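# Lift the ball off its ring with both hands

## Task

Grasp the ball using both hands, raise it at least three finger-widths above the ring it sits on, and keep it motionless in the air, touching nothing but the hands when you stop. The task fails if any motor of either hand is still reported as moving in hand_stopped_by at the end.

## Robot and tools

Robot: a humanoid upper body on a stand beyond the table's -x edge, facing roughly +x, with two arms: left_arm (its own left, on the +y side) carrying a left hand, and right_arm (on the -y side) carrying a right hand. Each hand has five fingers. The body may be slightly turned or tilted relative to the table.

World frame (used in all results): metres, table top at z = 0, +z up, +x away from the robot across the table. The table's near edge is at x = 0.18. Shoulders sit about 0.28 m above the pelvis (pelvis 0.01 to 0.14 m above the table), 0.06 m toward +x, and 0.10 m to either side. A hand point cannot get more than 0.62 m from its shoulder; printed positions get less accurate at long reach.

Hand point: a spot fixed to the palm, 0.05 m in front of it, where index pad and thumb tip meet in a pinch. Its own axes: +z along the straightened fingers (fingertips 0.06 to 0.07 m past it), +y out of the palm, +x across the palm. On the right hand +x points away from the thumb; on the left hand +x points toward the thumb. A wrist bracket on the little-finger side protrudes and can collide. A fully opposed thumb lets the hand wrap objects 0.035 to 0.08 m wide, the object resting across the palm on the wrist side of the point; turn the thumb before reaching the object.

A row is one flat list of 28 numbers, each in [-1, 1], always covering both arms even if one is idle: left_arm dx, dy, dz, rx, ry, rz, then left_gripper little, ring, middle, index, thumb_bend, thumb_turn, force_limit, speed; then the same 14 for right_arm and right_gripper. dx..rz are an offset (not a pose) in that hand point's own axes, measured from the hand point's measured pose at the start of the action (for a call's first action, the last pose reported in this scene). Every row of an action is relative to that same start, not to the previous row. Scale: 1.0 = 0.6 m for dx, dy, dz and 180 degrees for rx, ry, rz, which form a single rotation vector. Hand values are absolute targets: fingers and thumb_bend +1 straight, -1 fully curled; thumb_turn +1 beside the palm, -1 opposite the fingers. A pinch is roughly index -0.22, thumb_bend -0.75, thumb_turn -0.57. force_limit maps -1..+1 to about 0..10 N at the fingertip (0..15 N for the two thumb motors) and only stops closing motion. speed maps -1..+1 to nearly zero..full (full = 0.6 s per full finger travel). Every row sets all eight hand numbers; to keep a hand unchanged resend the last eight sent to it, or, if none yet, its hand_measured six plus hand_force_limit and hand_speed.

Tools:
- execute_actions(actions): a list of actions; each action is up to 15 rows, one per 1/30 s step, and the last row is held for the remainder of its 15 steps (0.5 s). An empty list just reports state and images.
- move(target, speed, blocking): target is one 28-number row as above, offsets from the pose in this scene's latest result showing one. Each hand point travels a straight line; both arms finish together in 0.5 to 10 s (cut off at 10 s). speed is m/s, 0.002 to 0.5, default 0.25; rotation up to twice that in rad/s. Hand numbers are sent at the start. The path ignores obstacles and the other arm; faster motion and targets deeper past a contact mean harder hits. With blocking=false you get a result after 0.5 s; further rows or moves are refused until a result shows the move ended, so use wait or stop.
- wait(seconds): 0 to 10 s, arms keep their last command; returns early if a running move ends.
- stop(): brakes a running move; needs room.
- zoom_image(camera, region): camera is cam_high, cam_left_wrist or cam_right_wrist; region [x0, y0, x1, y1] in pixels, at most 504 by 504, of that camera's 672x504 image.
- show_instructions(): shows reference pages, no motion.
- finished_scene(scene): ends the current scene (pass its number) after the last command is held; irreversible.

Controller: each step the commanded pose is clipped to within 70 mm and 16 degrees of the measured pose, and position wins over orientation if both cannot be met. Large offsets may need several actions; the arm only continues up to its last clipped pose. Joint targets move at most 2.4 rad/s.

Results: per-arm end_effector_position and end_effector_quat_wxyz in the world frame; Hand target lines (where the arm is now heading); hand_measured, hand_stopped_by (moving, target, force, stalled, fault), hand_load_n (positive when pushed open), hand_force_limit, hand_speed, each six values in motor order; joint positions and torques; camera images with calibration for any camera that changed. A move adds a move: line with its ending (done, off_target, moving, held, fault), limits (paced = pose clipped; held = steps blocked, after which the arm may jump fast), and each hand point's distance from its target. pose unreachable means the clearance check altered that arm's command.

Gripping: a motor starts only when its target changes by 0.01 or more, then runs until it arrives or its closing load hits force_limit, and locks. A blocked motor reads moving for the full travel time, then stalled, so allow time before finishing. Close slowly (speed -0.9 or below) for a gentle grip. A slipping grip shows as loads near 0. Stopped arms ignore hand commands.

Avoid: knocking anything off the table; dropping or slamming the ball; the two arms or hands striking or pressing hard on each other (can end the run); contact torque reaching joint limits (21.7 N m, wrist pitch and yaw 4.35 N m, held weight included), which freezes that arm for 10 s; overheating motors by holding loads (warning from 90 °C, arm drops at 120 °C). Loose objects may be nudged occasionally.

Each tool is called after "Call:" as name([rows], argument=value, ...), one row to a line, values as JSON.

Reference images:

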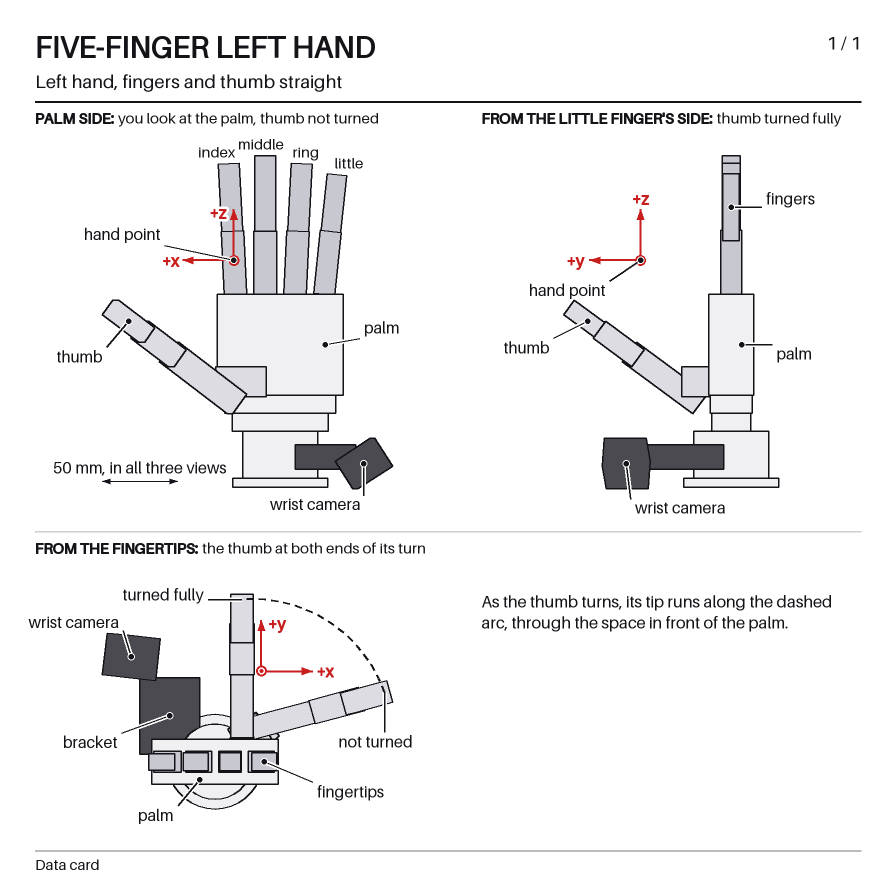

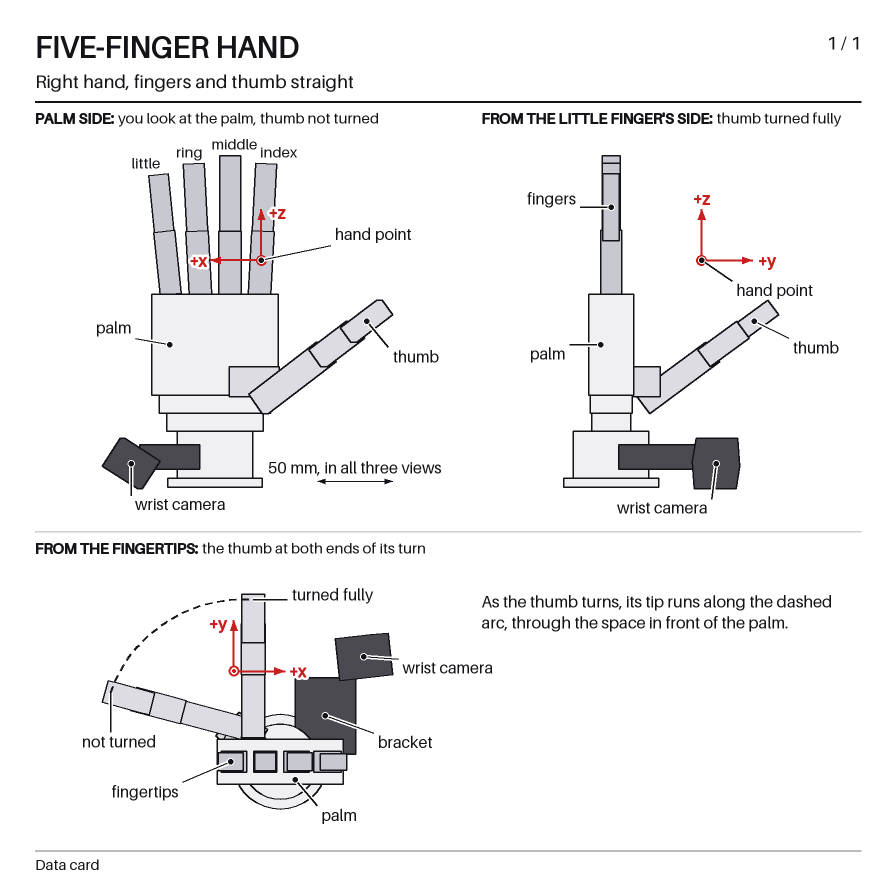

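## Session

Call:
execute_actions(actions=[])

Scene clock: 0.00 s.
left_arm: end_effector_position=(+0.1577, +0.0788, +0.4684) hand_measured=(+1.000, +1.000, +1.000, +1.000, +1.000, +1.000) hand_load_n=(+0.0, +0.0, +0.0, +0.0, +0.0, +0.0) hand_stopped_by=(target, target, target, target, target, target) hand_force_limit=0.00 hand_speed=-0.80 end_effector_quat_wxyz=(+0.121, +0.103, -0.216, +0.963) | right_arm: end_effector_position=(+0.1650, -0.1189, +0.5396) hand_measured=(+1.000, +1.000, +1.000, +1.000, +1.000, +1.000) hand_load_n=(+0.0, +0.0, +0.0, +0.0, +0.0, +0.0) hand_stopped_by=(target, target, target, target, target, target) hand_force_limit=0.00 hand_speed=-0.80 end_effector_quat_wxyz=(+0.990, -0.132, +0.047, -0.008)
Joint positions: left_arm=[ 0.036  0.481  0.113 -0.605 -0.381 -1.005 -0.35 ] | right_arm=[-0.239 -0.419 -0.278 -0.49   0.513 -0.946  0.234]
Joint velocities: left_arm=[0.    0.003 0.008 0.002 0.011 0.    0.   ] | right_arm=[-0.012  0.002 -0.006  0.002  0.     0.     0.   ]
Joint torques (N m, as the arm reports them, + toward a larger angle): no reading
Hand target (left_arm): +0.158, +0.079, +0.468; +0.121, +0.103, -0.216, +0.963
Hand target (right_arm): +0.165, -0.119, +0.540; +0.990, -0.132, +0.047, -0.008

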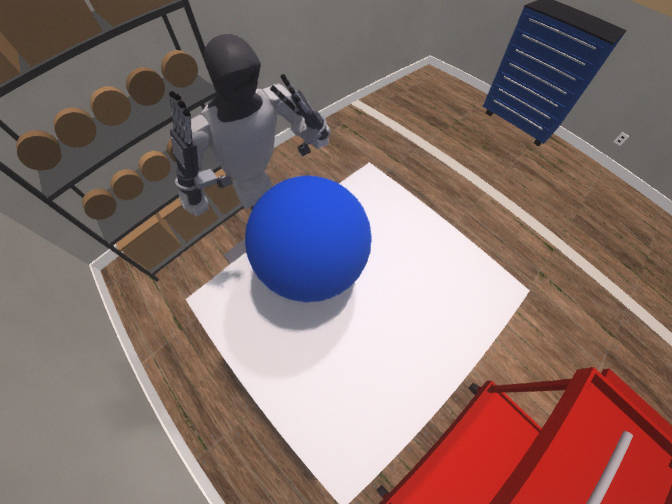

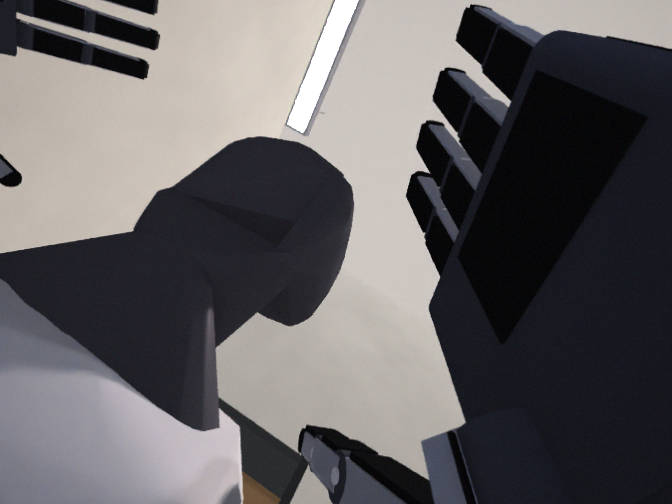

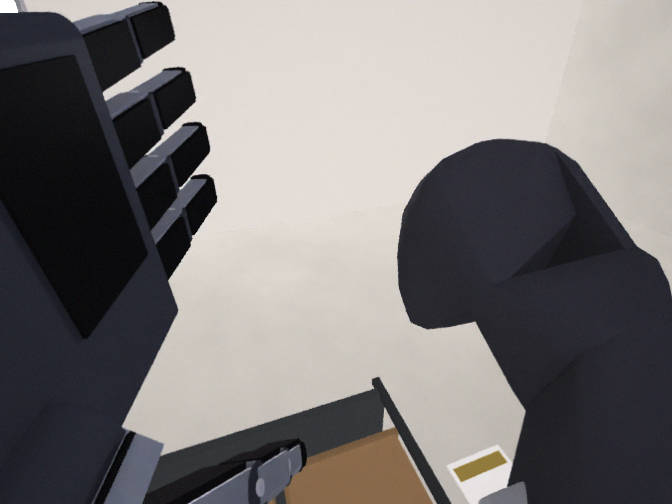

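Call:
move(target=[-0.0745,-0.2007,-0.3877,0.2387,-0.3907,-0.1383,1,1,1,1,1,1,0,-0.8, 0.105,-0.2665,-0.4793,0.1433,0.454,0.1594,1,1,1,1,1,1,0,-0.8], speed=0.3)

Scene clock: 25.20 s.
left_arm: end_effector_position=(+0.2003, +0.2764, +0.3040) hand_measured=(+1.000, +1.000, +1.000, +1.000, +1.000, +1.000) hand_load_n=(+0.0, +0.0, +0.0, +0.0, +0.0, +0.0) hand_stopped_by=(target, target, target, target, target, target) hand_force_limit=0.00 hand_speed=-0.80 end_effector_quat_wxyz=(+0.051, +0.498, +0.144, +0.853) | right_arm: end_effector_position=(+0.1986, -0.3658, +0.3109) hand_measured=(+1.000, +1.000, +1.000, +1.000, +1.000, +1.000) hand_load_n=(+0.0, +0.0, +0.0, +0.0, +0.0, +0.0) hand_stopped_by=(target, target, target, target, target, target) hand_force_limit=0.00 hand_speed=-0.80 end_effector_quat_wxyz=(+0.713, +0.128, +0.682, +0.095)
Joint positions: left_arm=[ 0.506  0.767 -0.46   0.006 -1.954 -1.646 -0.983] | right_arm=[ 0.47  -0.677 -0.584  0.403  1.332 -0.15   1.058]
Joint velocities: left_arm=[-0.017 -0.012  0.     0.002 -0.005  0.     0.001] | right_arm=[ 0.    -0.006  0.006 -0.003 -0.009  0.     0.   ]
Joint torques (N m, as the arm reports them, + toward a larger angle): left_arm=[ 2.3   2.38  0.42 -0.1   0.39 -0.89 -0.22] | right_arm=[ 1.68 -6.7  -1.32 -0.56  0.26 -0.47  0.21]
Hand target (left_arm): +0.200, +0.277, +0.303; +0.048, +0.500, +0.147, +0.852
Hand target (right_arm): +0.199, -0.365, +0.310; +0.712, +0.127, +0.684, +0.096
Off the commanded pose (left_arm): 0.006 m, 30 deg; orientation clipped at the last step of the last action.
Off the commanded pose (right_arm): 0.019 m, 4 deg.
joint sent to its limit (left arm) — the command would take joint 1 (shoulder pitch) past its upper limit, joint 5 (wrist roll) past its lower limit and joint 6 (wrist pitch) past its lower limit, so those joints were sent only as far as their limits.
move: off_target (left_arm, right_arm); limits=paced
camera_calibration (this result's frames):
cam_left_wrist: T_world_to_cam=[[-0.0489067, 0.917538, -0.394628, -0.136168], [-0.918536, 0.113867, 0.378583, 0.0293483], [0.3923, 0.380996, 0.837224, -0.313188], [0, 0, 0, 1]] pos_world=[0.143161, 0.240921, 0.197362]
cam_right_wrist: T_world_to_cam=[[0.0434745, 0.945347, 0.323156, 0.231759], [-0.622491, -0.227366, 0.748872, -0.193411], [0.781418, -0.233718, 0.578586, -0.288653], [0, 0, 0, 1]] pos_world=[0.0950862, -0.330531, 0.236956]

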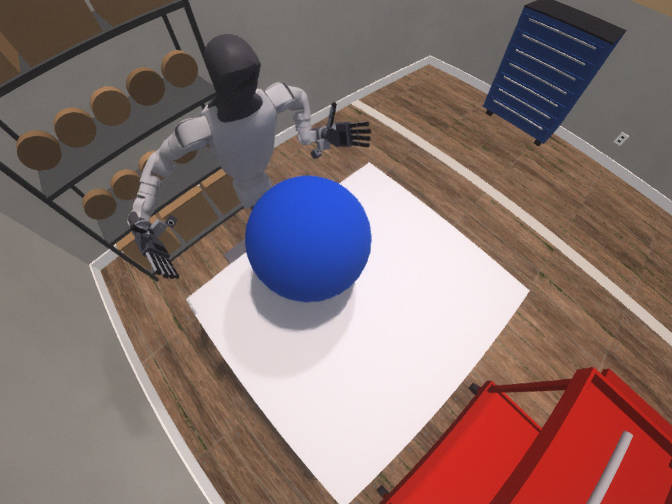

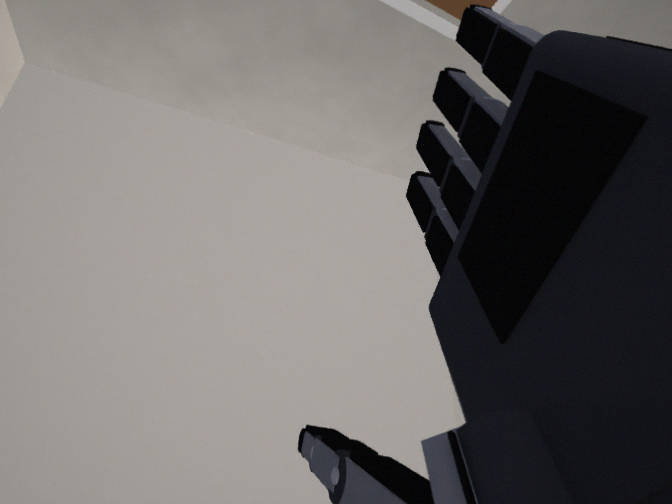

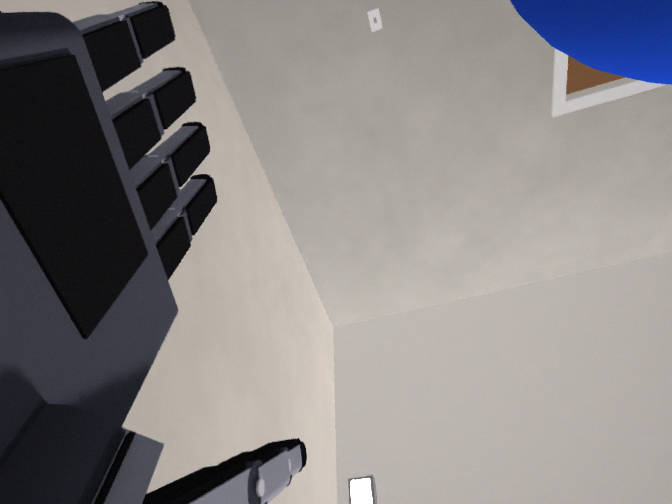

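Call:
move(target=[-0.374,0.0105,0.1875,-0.0136,-0.1667,-0.0197,1,1,1,1,1,1,0,-0.8, 0.253,0.011,0.352,0,0,0,1,1,1,1,1,1,0,-0.8], speed=0.25)

Scene clock: 33.37 s.
left_arm: end_effector_position=(+0.4067, +0.2262, +0.1635) hand_measured=(+1.000, +1.000, +1.000, +1.000, +1.000, +1.000) hand_load_n=(+0.0, +0.0, +0.0, +0.0, +0.0, +0.0) hand_stopped_by=(target, target, target, target, target, target) hand_force_limit=0.00 hand_speed=-0.80 end_effector_quat_wxyz=(+0.140, +0.697, +0.121, +0.693) | right_arm: end_effector_position=(+0.4157, -0.3057, +0.1662) hand_measured=(+1.000, +1.000, +1.000, +1.000, +1.000, +1.000) hand_load_n=(+0.0, +0.0, +0.0, +0.0, +0.0, +0.0) hand_stopped_by=(target, target, target, target, target, target) hand_force_limit=0.00 hand_speed=-0.80 end_effector_quat_wxyz=(+0.631, +0.190, +0.751, +0.054)
Joint positions: left_arm=[-0.425  0.701 -1.052  0.913 -1.952 -0.999 -0.563] | right_arm=[-0.656 -0.461 -0.154  1.451  0.863 -0.472  0.691]
Joint velocities: left_arm=[-0.005 -0.011  0.012  0.02   0.003  0.005 -0.015] | right_arm=[ 0.005 -0.002 -0.003  0.008 -0.005  0.    -0.001]
Joint torques (N m, as the arm reports them, + toward a larger angle): left_arm=[-3.04  3.63  1.26 -0.13  0.49 -1.   -0.55] | right_arm=[-4.49 -6.64  0.03 -1.01 -0.04 -0.87  0.04]
Hand target (left_arm): +0.408, +0.227, +0.164; +0.141, +0.696, +0.124, +0.693
Hand target (right_arm): +0.415, -0.307, +0.166; +0.630, +0.189, +0.751, +0.051
Off the commanded pose (left_arm): 0.016 m, 2 deg.
Off the commanded pose (right_arm): 0.021 m, 15 deg.
move: off_target (left_arm, right_arm)
camera_calibration (this result's frames):
cam_left_wrist: T_world_to_cam=[[-0.0215276, 0.893108, -0.449327, -0.132085], [-0.587048, 0.352502, 0.728778, 0.0317541], [0.809266, 0.279466, 0.516709, -0.351616], [0, 0, 0, 1]] pos_world=[0.300348, 0.205037, 0.0991917]
cam_right_wrist: T_world_to_cam=[[0.223181, 0.91713, 0.330247, 0.127738], [-0.456854, -0.200866, 0.866566, -0.0165522], [0.861089, -0.344276, 0.374165, -0.393462], [0, 0, 0, 1]] pos_world=[0.302735, -0.255937, 0.119378]

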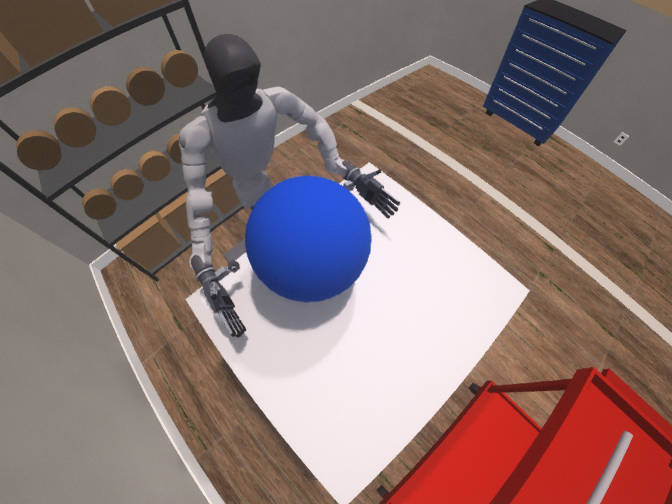

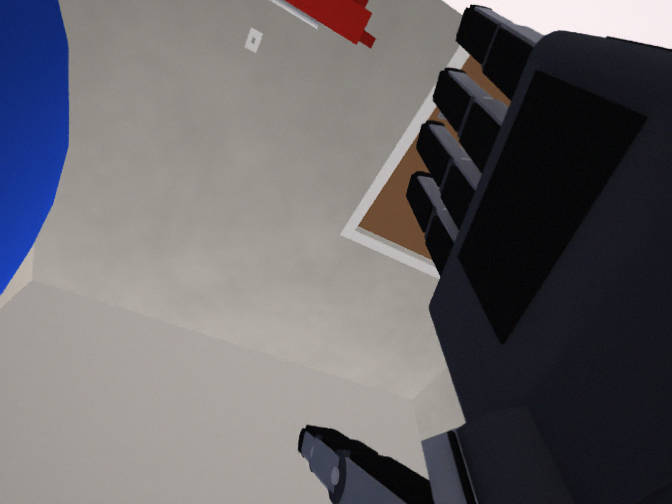

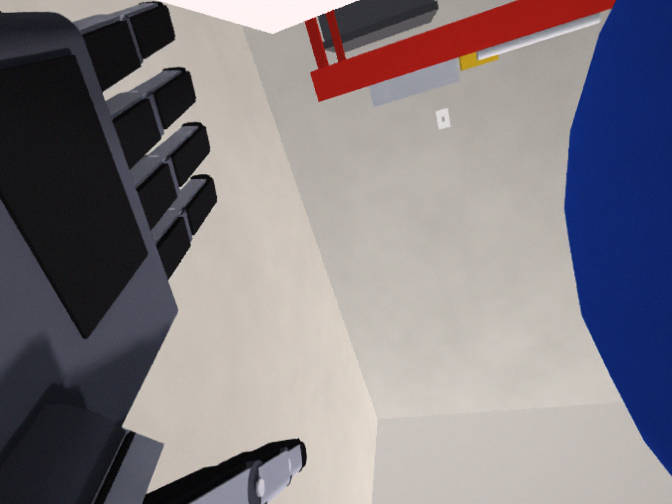

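Call:
move(target=[-0.044,0.155,-0.033,0,0,0,1,1,1,1,1,1,0,-0.8, 0.058,0.156,-0.077,-0.0697,-0.0425,0,1,1,1,1,1,1,0,-0.8], speed=0.1)

Scene clock: 43.23 s.
left_arm: end_effector_position=(+0.3847, +0.1340, +0.1792) hand_measured=(+1.000, +1.000, +1.000, +1.000, +1.000, +1.000) hand_load_n=(+0.0, +0.0, +0.0, +0.0, +0.0, +0.0) hand_stopped_by=(target, target, target, target, target, target) hand_force_limit=0.00 hand_speed=-0.80 end_effector_quat_wxyz=(+0.149, +0.691, +0.135, +0.695) | right_arm: end_effector_position=(+0.3836, -0.2046, +0.1671) hand_measured=(+1.000, +1.000, +1.000, +1.000, +1.000, +1.000) hand_load_n=(+0.0, +0.0, +0.0, +0.0, +0.0, +0.0) hand_stopped_by=(target, target, target, target, target, target) hand_force_limit=0.00 hand_speed=-0.80 end_effector_quat_wxyz=(+0.692, +0.126, +0.701, +0.120)
Joint positions: left_arm=[-0.403  0.667 -1.28   0.542 -1.35  -1.257  0.26 ] | right_arm=[-0.426 -0.213 -0.087  1.136  0.847 -0.704  0.723]
Joint velocities: left_arm=[-0.008 -0.006  0.009  0.006  0.011  0.     0.008] | right_arm=[ 0.    -0.009 -0.003  0.    -0.005 -0.004  0.004]
Joint torques (N m, as the arm reports them, + toward a larger angle): left_arm=[-2.56  2.7   0.81 -0.01  0.89 -1.17 -0.32] | right_arm=[-3.74 -4.27  0.11 -1.09 -0.13 -0.87  0.26]
Hand target (left_arm): +0.384, +0.133, +0.178; +0.149, +0.692, +0.133, +0.693
Hand target (right_arm): +0.384, -0.204, +0.168; +0.692, +0.123, +0.701, +0.121
Off the commanded pose (left_arm): 0.007 m, 2 deg.
Off the commanded pose (right_arm): 0.008 m, 1 deg.
joint sent to its limit (left arm) — the command would take joint 3 (shoulder yaw) past its lower limit, so that joint was sent only as far as its limit.
move: off_target (left_arm, right_arm)
camera_calibration (this result's frames):
cam_left_wrist: T_world_to_cam=[[-0.0242844, 0.877609, -0.478762, -0.0347431], [-0.597718, 0.37113, 0.71063, 0.0448033], [0.801339, 0.303422, 0.51555, -0.316169], [0, 0, 0, 1]] pos_world=[0.279295, 0.109796, 0.114529]
cam_right_wrist: T_world_to_cam=[[0.014007, 0.935233, 0.353756, 0.12181], [-0.573162, -0.282387, 0.769248, 0.0324553], [0.819322, -0.213534, 0.532085, -0.314991], [0, 0, 0, 1]] pos_world=[0.274975, -0.172017, 0.0995451]

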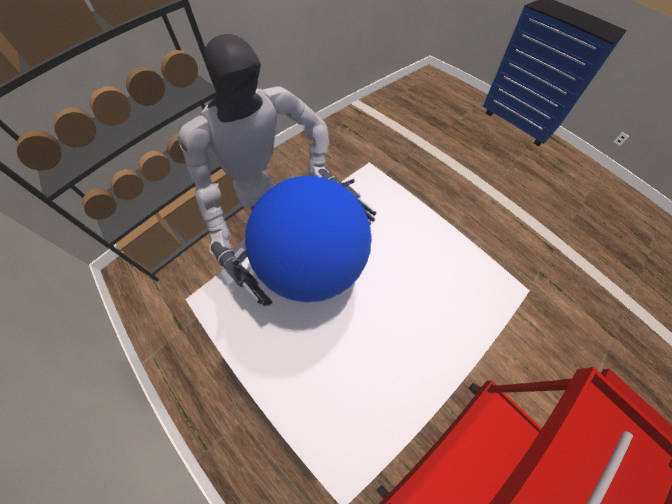

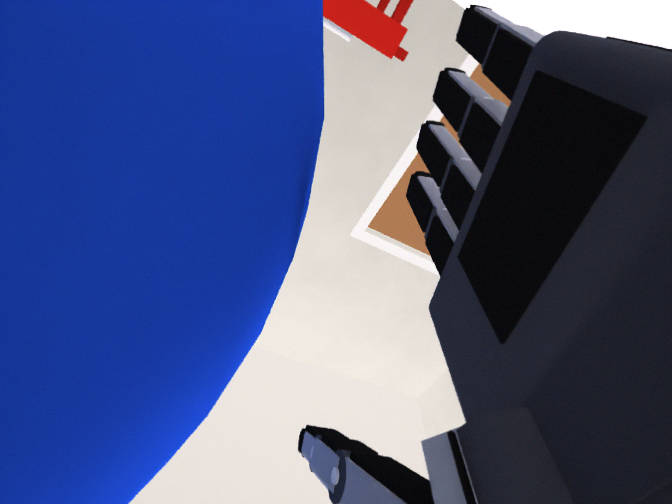

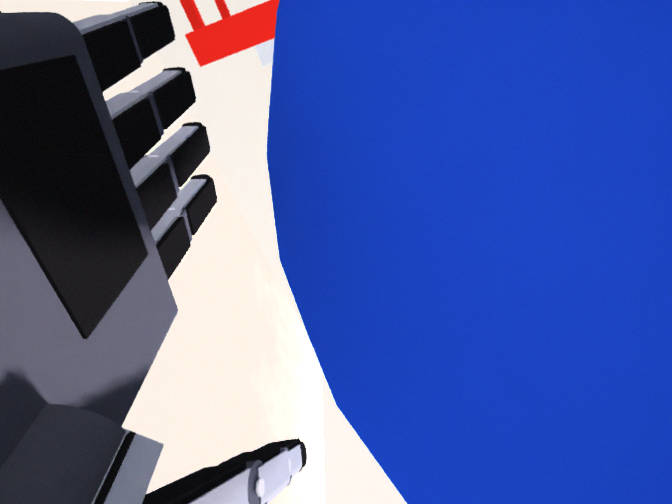

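Call:
move(target=[0,0.055,0,-0.083,0,0,0.6,0.6,0.6,0.6,1,1,0.5,0, 0,0.04,0,-0.083,0,0,0.6,0.6,0.6,0.6,1,1,0.5,0], speed=0.05)

Scene clock: 50.30 s.
left_arm: end_effector_position=(+0.3868, +0.1228, +0.1817) hand_measured=(+0.600, +0.600, +0.600, +0.600, +1.000, +1.000) hand_load_n=(+0.0, +0.0, +3.0, +0.0, +0.0, +0.0) hand_stopped_by=(target, target, target, target, target, target) hand_force_limit=0.50 hand_speed=0.00 end_effector_quat_wxyz=(+0.205, +0.678, +0.058, +0.703) | right_arm: end_effector_position=(+0.3810, -0.2034, +0.1706) hand_measured=(+0.600, +0.600, +0.600, +0.600, +1.000, +1.000) hand_load_n=(+0.0, +0.0, +4.5, +0.0, +0.0, +0.0) hand_stopped_by=(target, target, target, target, target, target) hand_force_limit=0.50 hand_speed=0.00 end_effector_quat_wxyz=(+0.680, +0.080, +0.710, +0.166)
Joint positions: left_arm=[-0.438  0.648 -1.234  0.685 -1.593 -1.197 -0.211] | right_arm=[-0.582 -0.287 -0.155  1.445  0.881 -0.712  1.015]
Joint velocities: left_arm=[-0.006 -0.005 -0.023  0.005 -0.044  0.    -0.016] | right_arm=[ 0.015  0.     0.    -0.003 -0.011  0.     0.   ]
Joint torques (N m, as the arm reports them, + toward a larger angle): left_arm=[-4.39  1.13 -0.25 -0.91  1.29 -1.22 -1.84] | right_arm=[-6.16 -2.8   1.54 -1.83 -0.49 -0.57  1.43]
Hand target (left_arm): +0.383, +0.103, +0.191; +0.235, +0.666, +0.040, +0.706
Hand target (right_arm): +0.383, -0.180, +0.177; +0.682, +0.049, +0.703, +0.196
Off the commanded pose (left_arm): 0.022 m, 4 deg.
Off the commanded pose (right_arm): 0.022 m, 8 deg.
move: off_target (left_arm, right_arm)
camera_calibration (this result's frames):
cam_left_wrist: T_world_to_cam=[[0.163988, 0.878228, -0.449247, -0.101945], [-0.57111, 0.455851, 0.682666, 0.0327875], [0.804327, 0.14462, 0.576319, -0.308411], [0, 0, 0, 1]] pos_world=[0.283506, 0.119188, 0.109561]
cam_right_wrist: T_world_to_cam=[[-0.10779, 0.928659, 0.354929, 0.164451], [-0.525318, -0.356302, 0.772716, -0.00522829], [0.844051, -0.10316, 0.526247, -0.300454], [0, 0, 0, 1]] pos_world=[0.268578, -0.185576, 0.103785]

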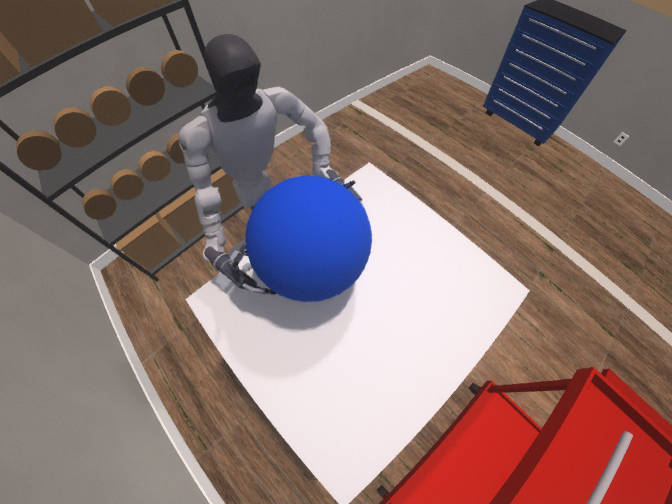

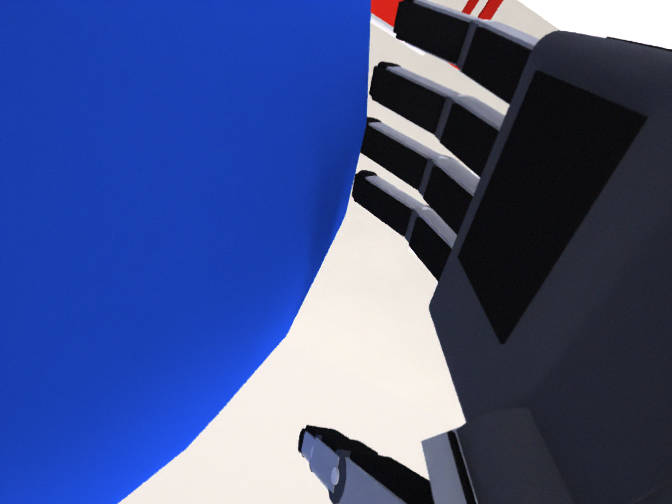

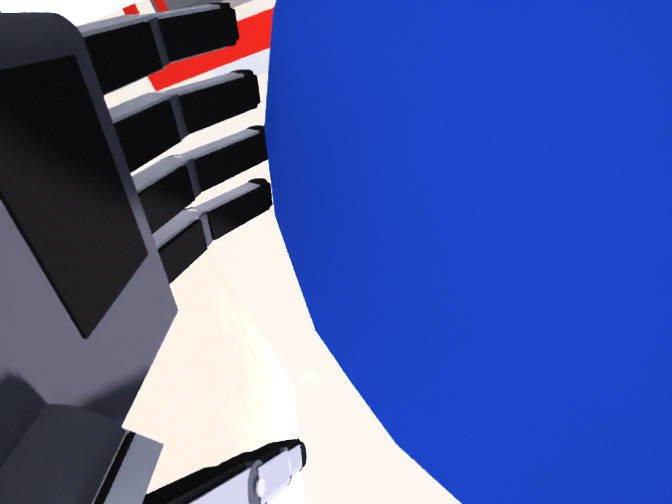

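Call:
move(target=[0,0.035,0,0.05,0,0,0.6,0.6,0.6,0.6,1,1,0.5,0, 0,0.035,0,0.04,0,0,0.6,0.6,0.6,0.6,1,1,0.5,0], speed=0.04)

Scene clock: 56.27 s.
left_arm: end_effector_position=(+0.3862, +0.1149, +0.1875) hand_measured=(+0.600, +0.600, +0.600, +0.600, +1.000, +1.000) hand_load_n=(+0.0, +0.0, +2.5, +0.0, +0.0, +0.0) hand_stopped_by=(target, target, target, target, target, target) hand_force_limit=0.50 hand_speed=0.00 end_effector_quat_wxyz=(+0.143, +0.694, +0.131, +0.694) | right_arm: end_effector_position=(+0.3773, -0.1990, +0.1723) hand_measured=(+0.600, +0.600, +0.600, +0.600, +1.000, +1.000) hand_load_n=(+0.0, +0.0, +3.0, +0.0, +0.0, +0.0) hand_stopped_by=(target, target, target, target, target, target) hand_force_limit=0.50 hand_speed=0.00 end_effector_quat_wxyz=(+0.671, +0.133, +0.723, +0.103)
Joint positions: left_arm=[-0.423  0.673 -1.278  0.463 -1.135 -1.205  0.5  ] | right_arm=[-0.199 -0.278  0.067  0.659  0.805 -0.524  0.394]
Joint velocities: left_arm=[ 0.005  0.002  0.009 -0.011  0.002  0.004  0.011] | right_arm=[ 0.    -0.021  0.043 -0.005 -0.008  0.    -0.021]
Joint torques (N m, as the arm reports them, + toward a larger angle): left_arm=[-2.47  1.62  0.47 -0.69  1.46 -1.05 -1.01] | right_arm=[-2.72 -3.61  0.61 -2.05 -0.42 -0.84  0.68]
Hand target (left_arm): +0.383, +0.105, +0.191; +0.158, +0.691, +0.120, +0.695
Hand target (right_arm): +0.377, -0.187, +0.174; +0.671, +0.118, +0.723, +0.116
Off the commanded pose (left_arm): 0.012 m, 2 deg.
Off the commanded pose (right_arm): 0.016 m, 2 deg.
joint sent to its limit (left arm) — the command would take joint 3 (shoulder yaw) past its lower limit, so that joint was sent only as far as its limit.
move: off_target (left_arm, right_arm)
camera_calibration (this result's frames):
cam_left_wrist: T_world_to_cam=[[-0.0277765, 0.884637, -0.465452, -0.0158808], [-0.593968, 0.35991, 0.719491, 0.0450648], [0.804009, 0.296448, 0.515449, -0.31604], [0, 0, 0, 1]] pos_world=[0.280425, 0.0915188, 0.123087]
cam_right_wrist: T_world_to_cam=[[0.0583266, 0.939476, 0.337612, 0.101728], [-0.527477, -0.258123, 0.809408, 0.00713866], [0.847565, -0.225293, 0.480497, -0.315513], [0, 0, 0, 1]] pos_world=[0.265249, -0.164811, 0.11148]

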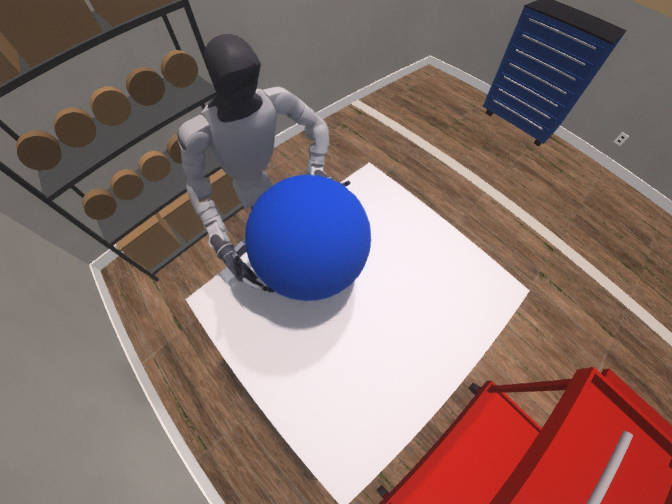

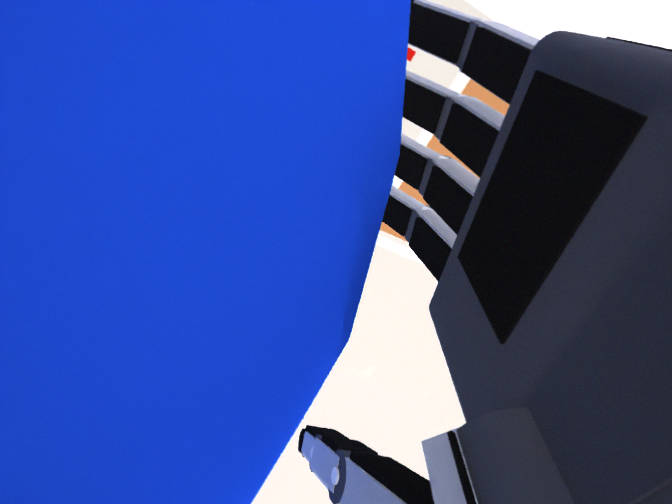

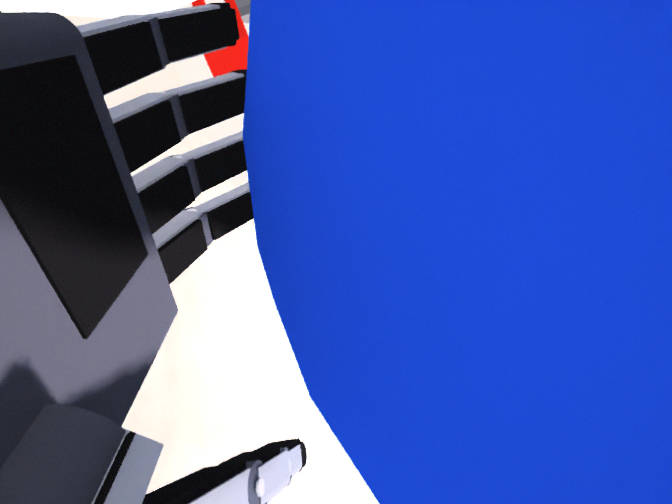

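Call:
move(target=[0,0.03,0,0,0,0,0.0,0.0,0.6,0.0,1,-0.5,-0.4,-0.7, 0,0.03,0,0,0,0,0.0,0.0,0.6,0.0,1,-0.5,-0.4,-0.7], speed=0.04)

Scene clock: 60.53 s.
left_arm: end_effector_position=(+0.3897, +0.1190, +0.1858) hand_measured=(+0.336, +0.470, +0.600, +0.436, +1.000, +0.688) hand_load_n=(+2.5, +0.0, +0.0, +0.0, +0.0, +4.5) hand_stopped_by=(force, force, target, force, target, force) hand_force_limit=-0.40 hand_speed=-0.70 end_effector_quat_wxyz=(+0.115, +0.700, +0.151, +0.688) | right_arm: end_effector_position=(+0.3754, -0.2027, +0.1717) hand_measured=(+0.336, +0.486, +0.600, +0.452, +1.000, +0.602) hand_load_n=(+1.5, +0.0, +0.0, +1.5, +0.0, +3.5) hand_stopped_by=(force, force, target, force, target, force) hand_force_limit=-0.40 hand_speed=-0.70 end_effector_quat_wxyz=(+0.665, +0.155, +0.727, +0.079)
Joint positions: left_arm=[-0.428  0.676 -1.272  0.425 -1.046 -1.171  0.666] | right_arm=[-0.147 -0.295  0.127  0.556  0.811 -0.518  0.251]
Joint velocities: left_arm=[-0.014  0.002 -0.003  0.012  0.     0.     0.   ] | right_arm=[ 0.002 -0.018  0.023 -0.002  0.014 -0.013 -0.013]
Joint torques (N m, as the arm reports them, + toward a larger angle): left_arm=[-3.52  0.39  0.11 -1.28  2.06 -0.83 -1.64] | right_arm=[-3.38 -2.61  1.28 -2.36 -0.41 -1.02  1.07]
Hand target (left_arm): +0.386, +0.099, +0.194; +0.145, +0.694, +0.132, +0.693
Hand target (right_arm): +0.377, -0.182, +0.177; +0.670, +0.131, +0.724, +0.102
Off the commanded pose (left_arm): 0.023 m, 4 deg.
Off the commanded pose (right_arm): 0.022 m, 4 deg.
joint sent to its limit (left arm) — the command would take joint 3 (shoulder yaw) past its lower limit, so that joint was sent only as far as its limit.
move: off_target (left_arm, right_arm)
camera_calibration (this result's frames):
cam_left_wrist: T_world_to_cam=[[-0.0984852, 0.885722, -0.453648, 0.00493593], [-0.59421, 0.313334, 0.740767, 0.0485485], [0.798258, 0.342517, 0.495446, -0.318702], [0, 0, 0, 1]] pos_world=[0.28374, 0.0895769, 0.124176]
cam_right_wrist: T_world_to_cam=[[0.125454, 0.935103, 0.331427, 0.0805752], [-0.522112, -0.221833, 0.823523, 0.00860931], [0.8436, -0.276356, 0.460398, -0.319858], [0, 0, 0, 1]] pos_world=[0.264219, -0.161831, 0.113467]

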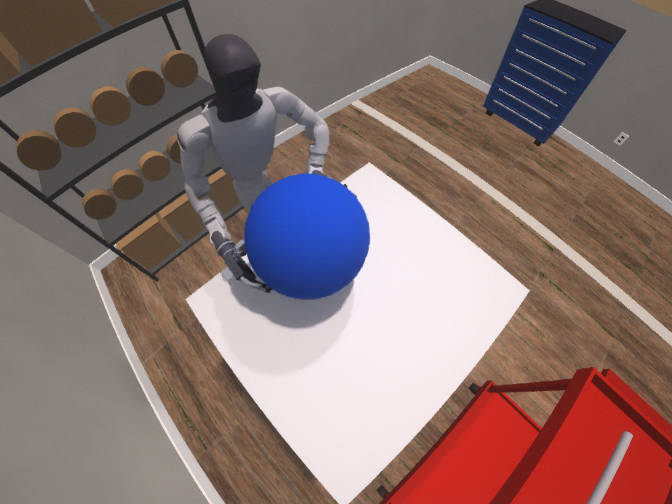

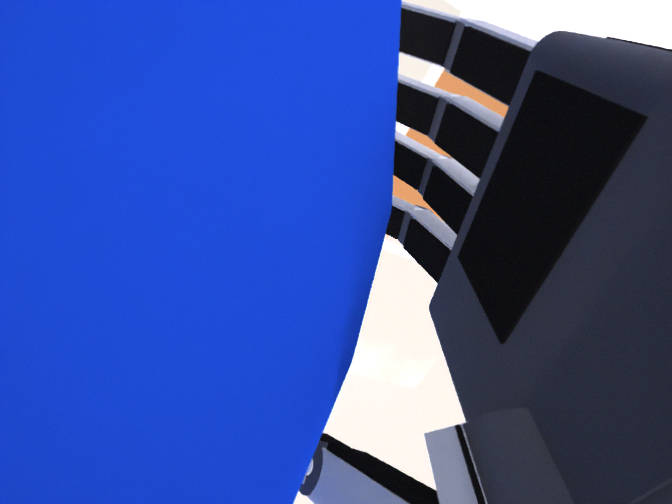

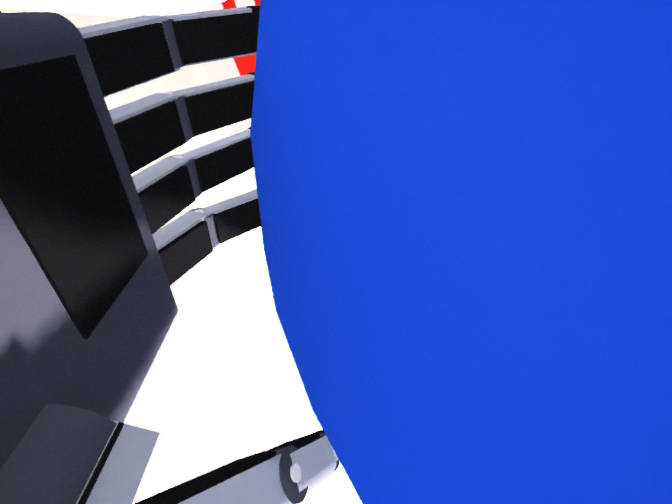

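Call:
execute_actions([
  [[0.0048,0.056,0,-0.02,0,0,0.0,0.0,0.6,0.0,1,-0.5,-0.4,-0.7, -0.007,0.055,0,-0.02,0,0,0.0,0.0,0.6,0.0,1,-0.5,-0.4,-0.7]],
  [[0.0048,0.056,0,-0.02,0,0,0.0,0.0,0.6,0.0,1,-0.5,-0.4,-0.7, -0.007,0.055,0,-0.02,0,0,0.0,0.0,0.6,0.0,1,-0.5,-0.4,-0.7]],
  [[0.0048,0.056,0,-0.02,0,0,0.0,0.0,0.6,0.0,1,-0.5,-0.4,-0.7, -0.007,0.055,0,-0.02,0,0,0.0,0.0,0.6,0.0,1,-0.5,-0.4,-0.7]],
  [[0.0048,0.056,0,-0.02,0,0,0.0,0.0,0.6,0.0,1,-0.5,-0.4,-0.7, -0.007,0.055,0,-0.02,0,0,0.0,0.0,0.6,0.0,1,-0.5,-0.4,-0.7]],
])

Scene clock: 68.30 s.
left_arm: end_effector_position=(+0.4202, +0.1221, +0.1994) hand_measured=(+0.336, +0.470, +0.600, +0.436, +1.000, +0.688) hand_load_n=(+1.5, +0.0, +0.0, +0.0, -1.0, +7.5) hand_stopped_by=(force, force, target, force, target, force) hand_force_limit=-0.40 hand_speed=-0.70 end_effector_quat_wxyz=(+0.049, +0.710, +0.195, +0.675) | right_arm: end_effector_position=(+0.3904, -0.2182, +0.2735) hand_measured=(+0.336, +0.486, +0.600, +0.452, +1.000, +0.602) hand_load_n=(+7.0, +0.0, +0.0, +0.0, +0.0, +0.0) hand_stopped_by=(force, force, target, force, target, force) hand_force_limit=-0.40 hand_speed=-0.70 end_effector_quat_wxyz=(+0.735, +0.226, +0.637, +0.047)
Joint positions: left_arm=[-0.555  0.698 -1.267  0.284 -0.949 -0.986  1.029] | right_arm=[-0.133 -0.46   0.303  0.125  0.89  -0.598 -0.233]
Joint velocities: left_arm=[ 0.011 -0.005  0.    -0.005 -0.002  0.     0.   ] | right_arm=[-0.006 -0.034  0.061 -0.002  0.002 -0.035 -0.038]
Joint torques (N m, as the arm reports them, + toward a larger angle): left_arm=[-4.77 -0.59 -0.26 -1.32  1.6  -0.16 -2.22] | right_arm=[-4.69 -2.85  1.18 -3.21 -0.97 -0.8   1.71]
Hand target (left_arm): +0.416, +0.094, +0.208; +0.085, +0.707, +0.168, +0.682
Hand target (right_arm): +0.392, -0.190, +0.285; +0.746, +0.194, +0.631, +0.081
Off the commanded pose (left_arm): 0.030 m, 5 deg.
Off the commanded pose (right_arm): 0.030 m, 6 deg.
joint sent to its limit (left arm) — the command would take joint 3 (shoulder yaw) past its lower limit, so that joint was sent only as far as its limit.
camera_calibration (this result's frames):
cam_left_wrist: T_world_to_cam=[[-0.255122, 0.87284, -0.416009, 0.0712262], [-0.584681, 0.203413, 0.785348, 0.0562019], [0.770105, 0.443592, 0.458438, -0.343961], [0, 0, 0, 1]] pos_world=[0.315917, 0.0789768, 0.143177]
cam_right_wrist: T_world_to_cam=[[0.221055, 0.888102, 0.403001, -0.00773574], [-0.708239, -0.137898, 0.692374, 0.0559418], [0.670471, -0.438474, 0.598506, -0.389218], [0, 0, 0, 1]] pos_world=[0.30229, -0.156078, 0.197334]

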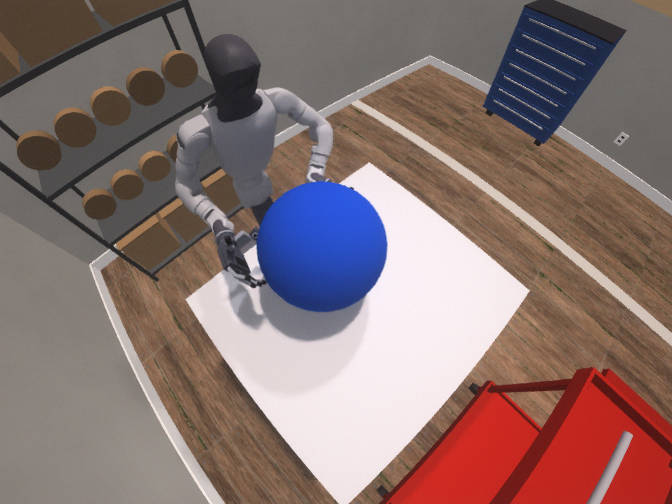

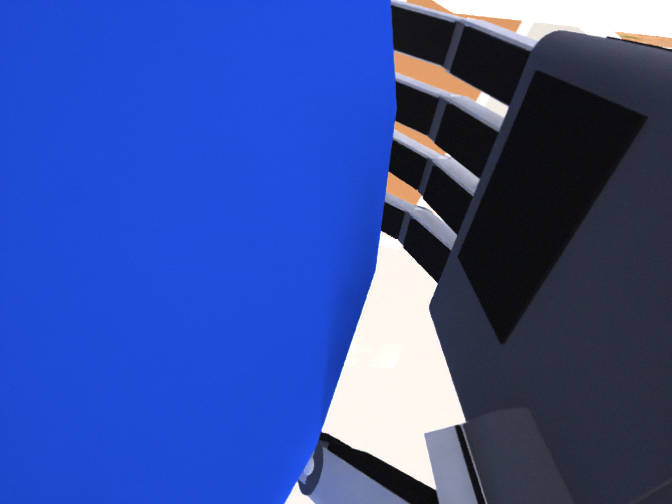

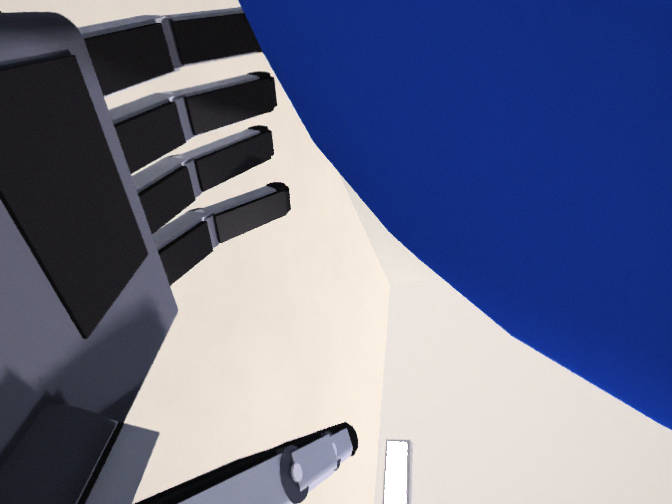

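Call:
move(target=[0,-0.04,0,0,0,0,0.0,0.0,0.6,0.0,1,-0.5,-0.4,-0.7, 0,-0.04,0,0,0,0,0.0,0.0,0.6,0.0,1,-0.5,-0.4,-0.7], speed=0.03)

Scene clock: 73.83 s.
left_arm: end_effector_position=(+0.4140, +0.1429, +0.1909) hand_measured=(+0.336, +0.470, +0.600, +0.436, +1.000, +0.688) hand_load_n=(+0.0, +0.0, +0.0, +0.0, +0.0, +0.0) hand_stopped_by=(force, force, target, force, target, force) hand_force_limit=-0.40 hand_speed=-0.70 end_effector_quat_wxyz=(+0.047, +0.711, +0.191, +0.675) | right_arm: end_effector_position=(+0.3850, -0.2404, +0.2617) hand_measured=(+0.336, +0.486, +0.600, +0.452, +1.000, +0.602) hand_load_n=(+0.0, +0.0, +0.0, +0.0, +0.0, +0.0) hand_stopped_by=(force, force, target, force, target, force) hand_force_limit=-0.40 hand_speed=-0.70 end_effector_quat_wxyz=(+0.733, +0.226, +0.641, +0.045)
Joint positions: left_arm=[-0.503  0.745 -1.264  0.313 -1.014 -1.048  0.92 ] | right_arm=[-0.122 -0.473  0.257  0.225  0.971 -0.622 -0.095]
Joint velocities: left_arm=[ 0.009  0.     0.005 -0.008 -0.002 -0.004 -0.005] | right_arm=[ 0.012  0.011 -0.015  0.002  0.003  0.     0.006]
Joint torques (N m, as the arm reports them, + toward a larger angle): left_arm=[-3.14  2.51  2.   -0.37  1.26 -1.18 -0.49] | right_arm=[-3.09 -4.2  -0.95 -1.67 -0.08 -1.02  0.25]
Hand target (left_arm): +0.415, +0.145, +0.193; +0.048, +0.709, +0.194, +0.676
Hand target (right_arm): +0.386, -0.241, +0.265; +0.735, +0.228, +0.636, +0.048
Off the commanded pose (left_arm): 0.002 m, 1 deg.
Off the commanded pose (right_arm): 0.003 m, 0 deg.
move: done
camera_calibration (this result's frames):
cam_left_wrist: T_world_to_cam=[[-0.252395, 0.877355, -0.408099, 0.0447295], [-0.58165, 0.199487, 0.788599, 0.0536677], [0.773291, 0.43641, 0.459964, -0.345081], [0, 0, 0, 1]] pos_world=[0.309354, 0.100647, 0.134657]
cam_right_wrist: T_world_to_cam=[[0.225353, 0.888566, 0.399584, 0.0173067], [-0.702481, -0.135993, 0.698589, 0.0538318], [0.675082, -0.438129, 0.593554, -0.388688], [0, 0, 0, 1]] pos_world=[0.296312, -0.178353, 0.186185]

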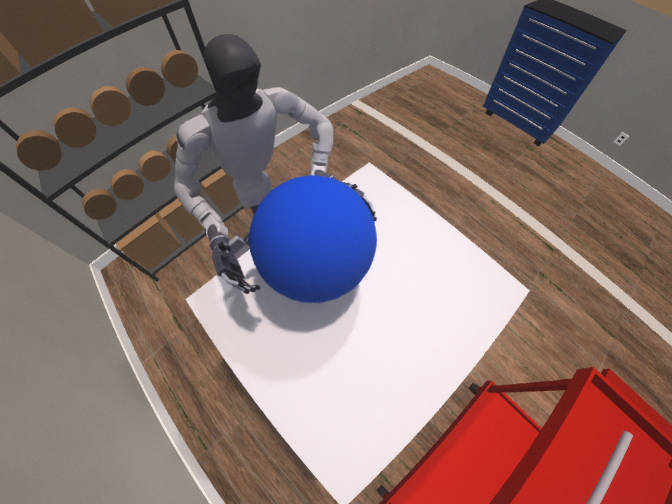

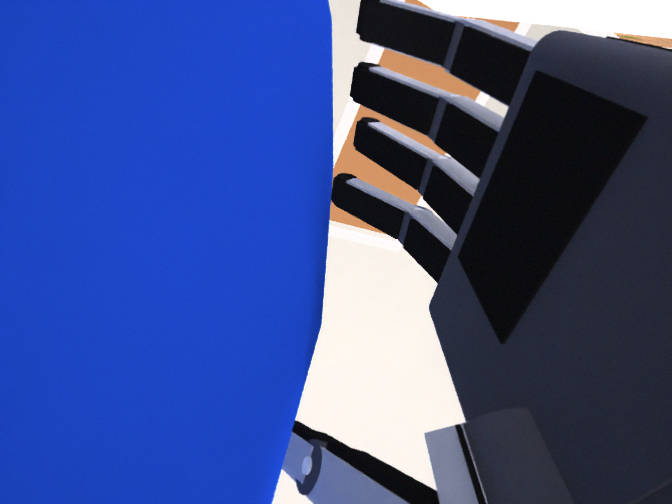

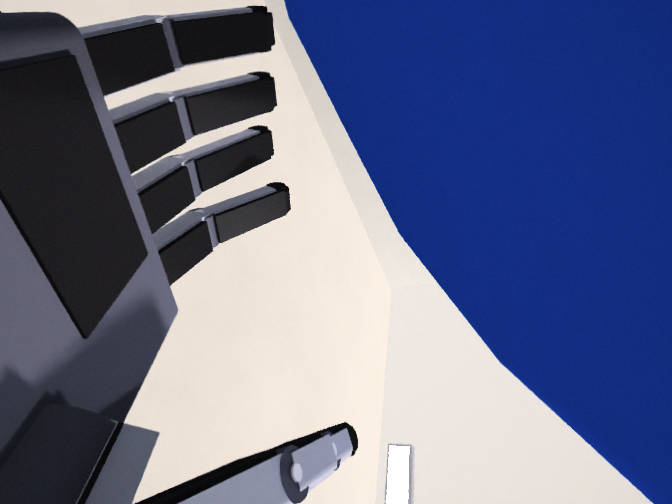

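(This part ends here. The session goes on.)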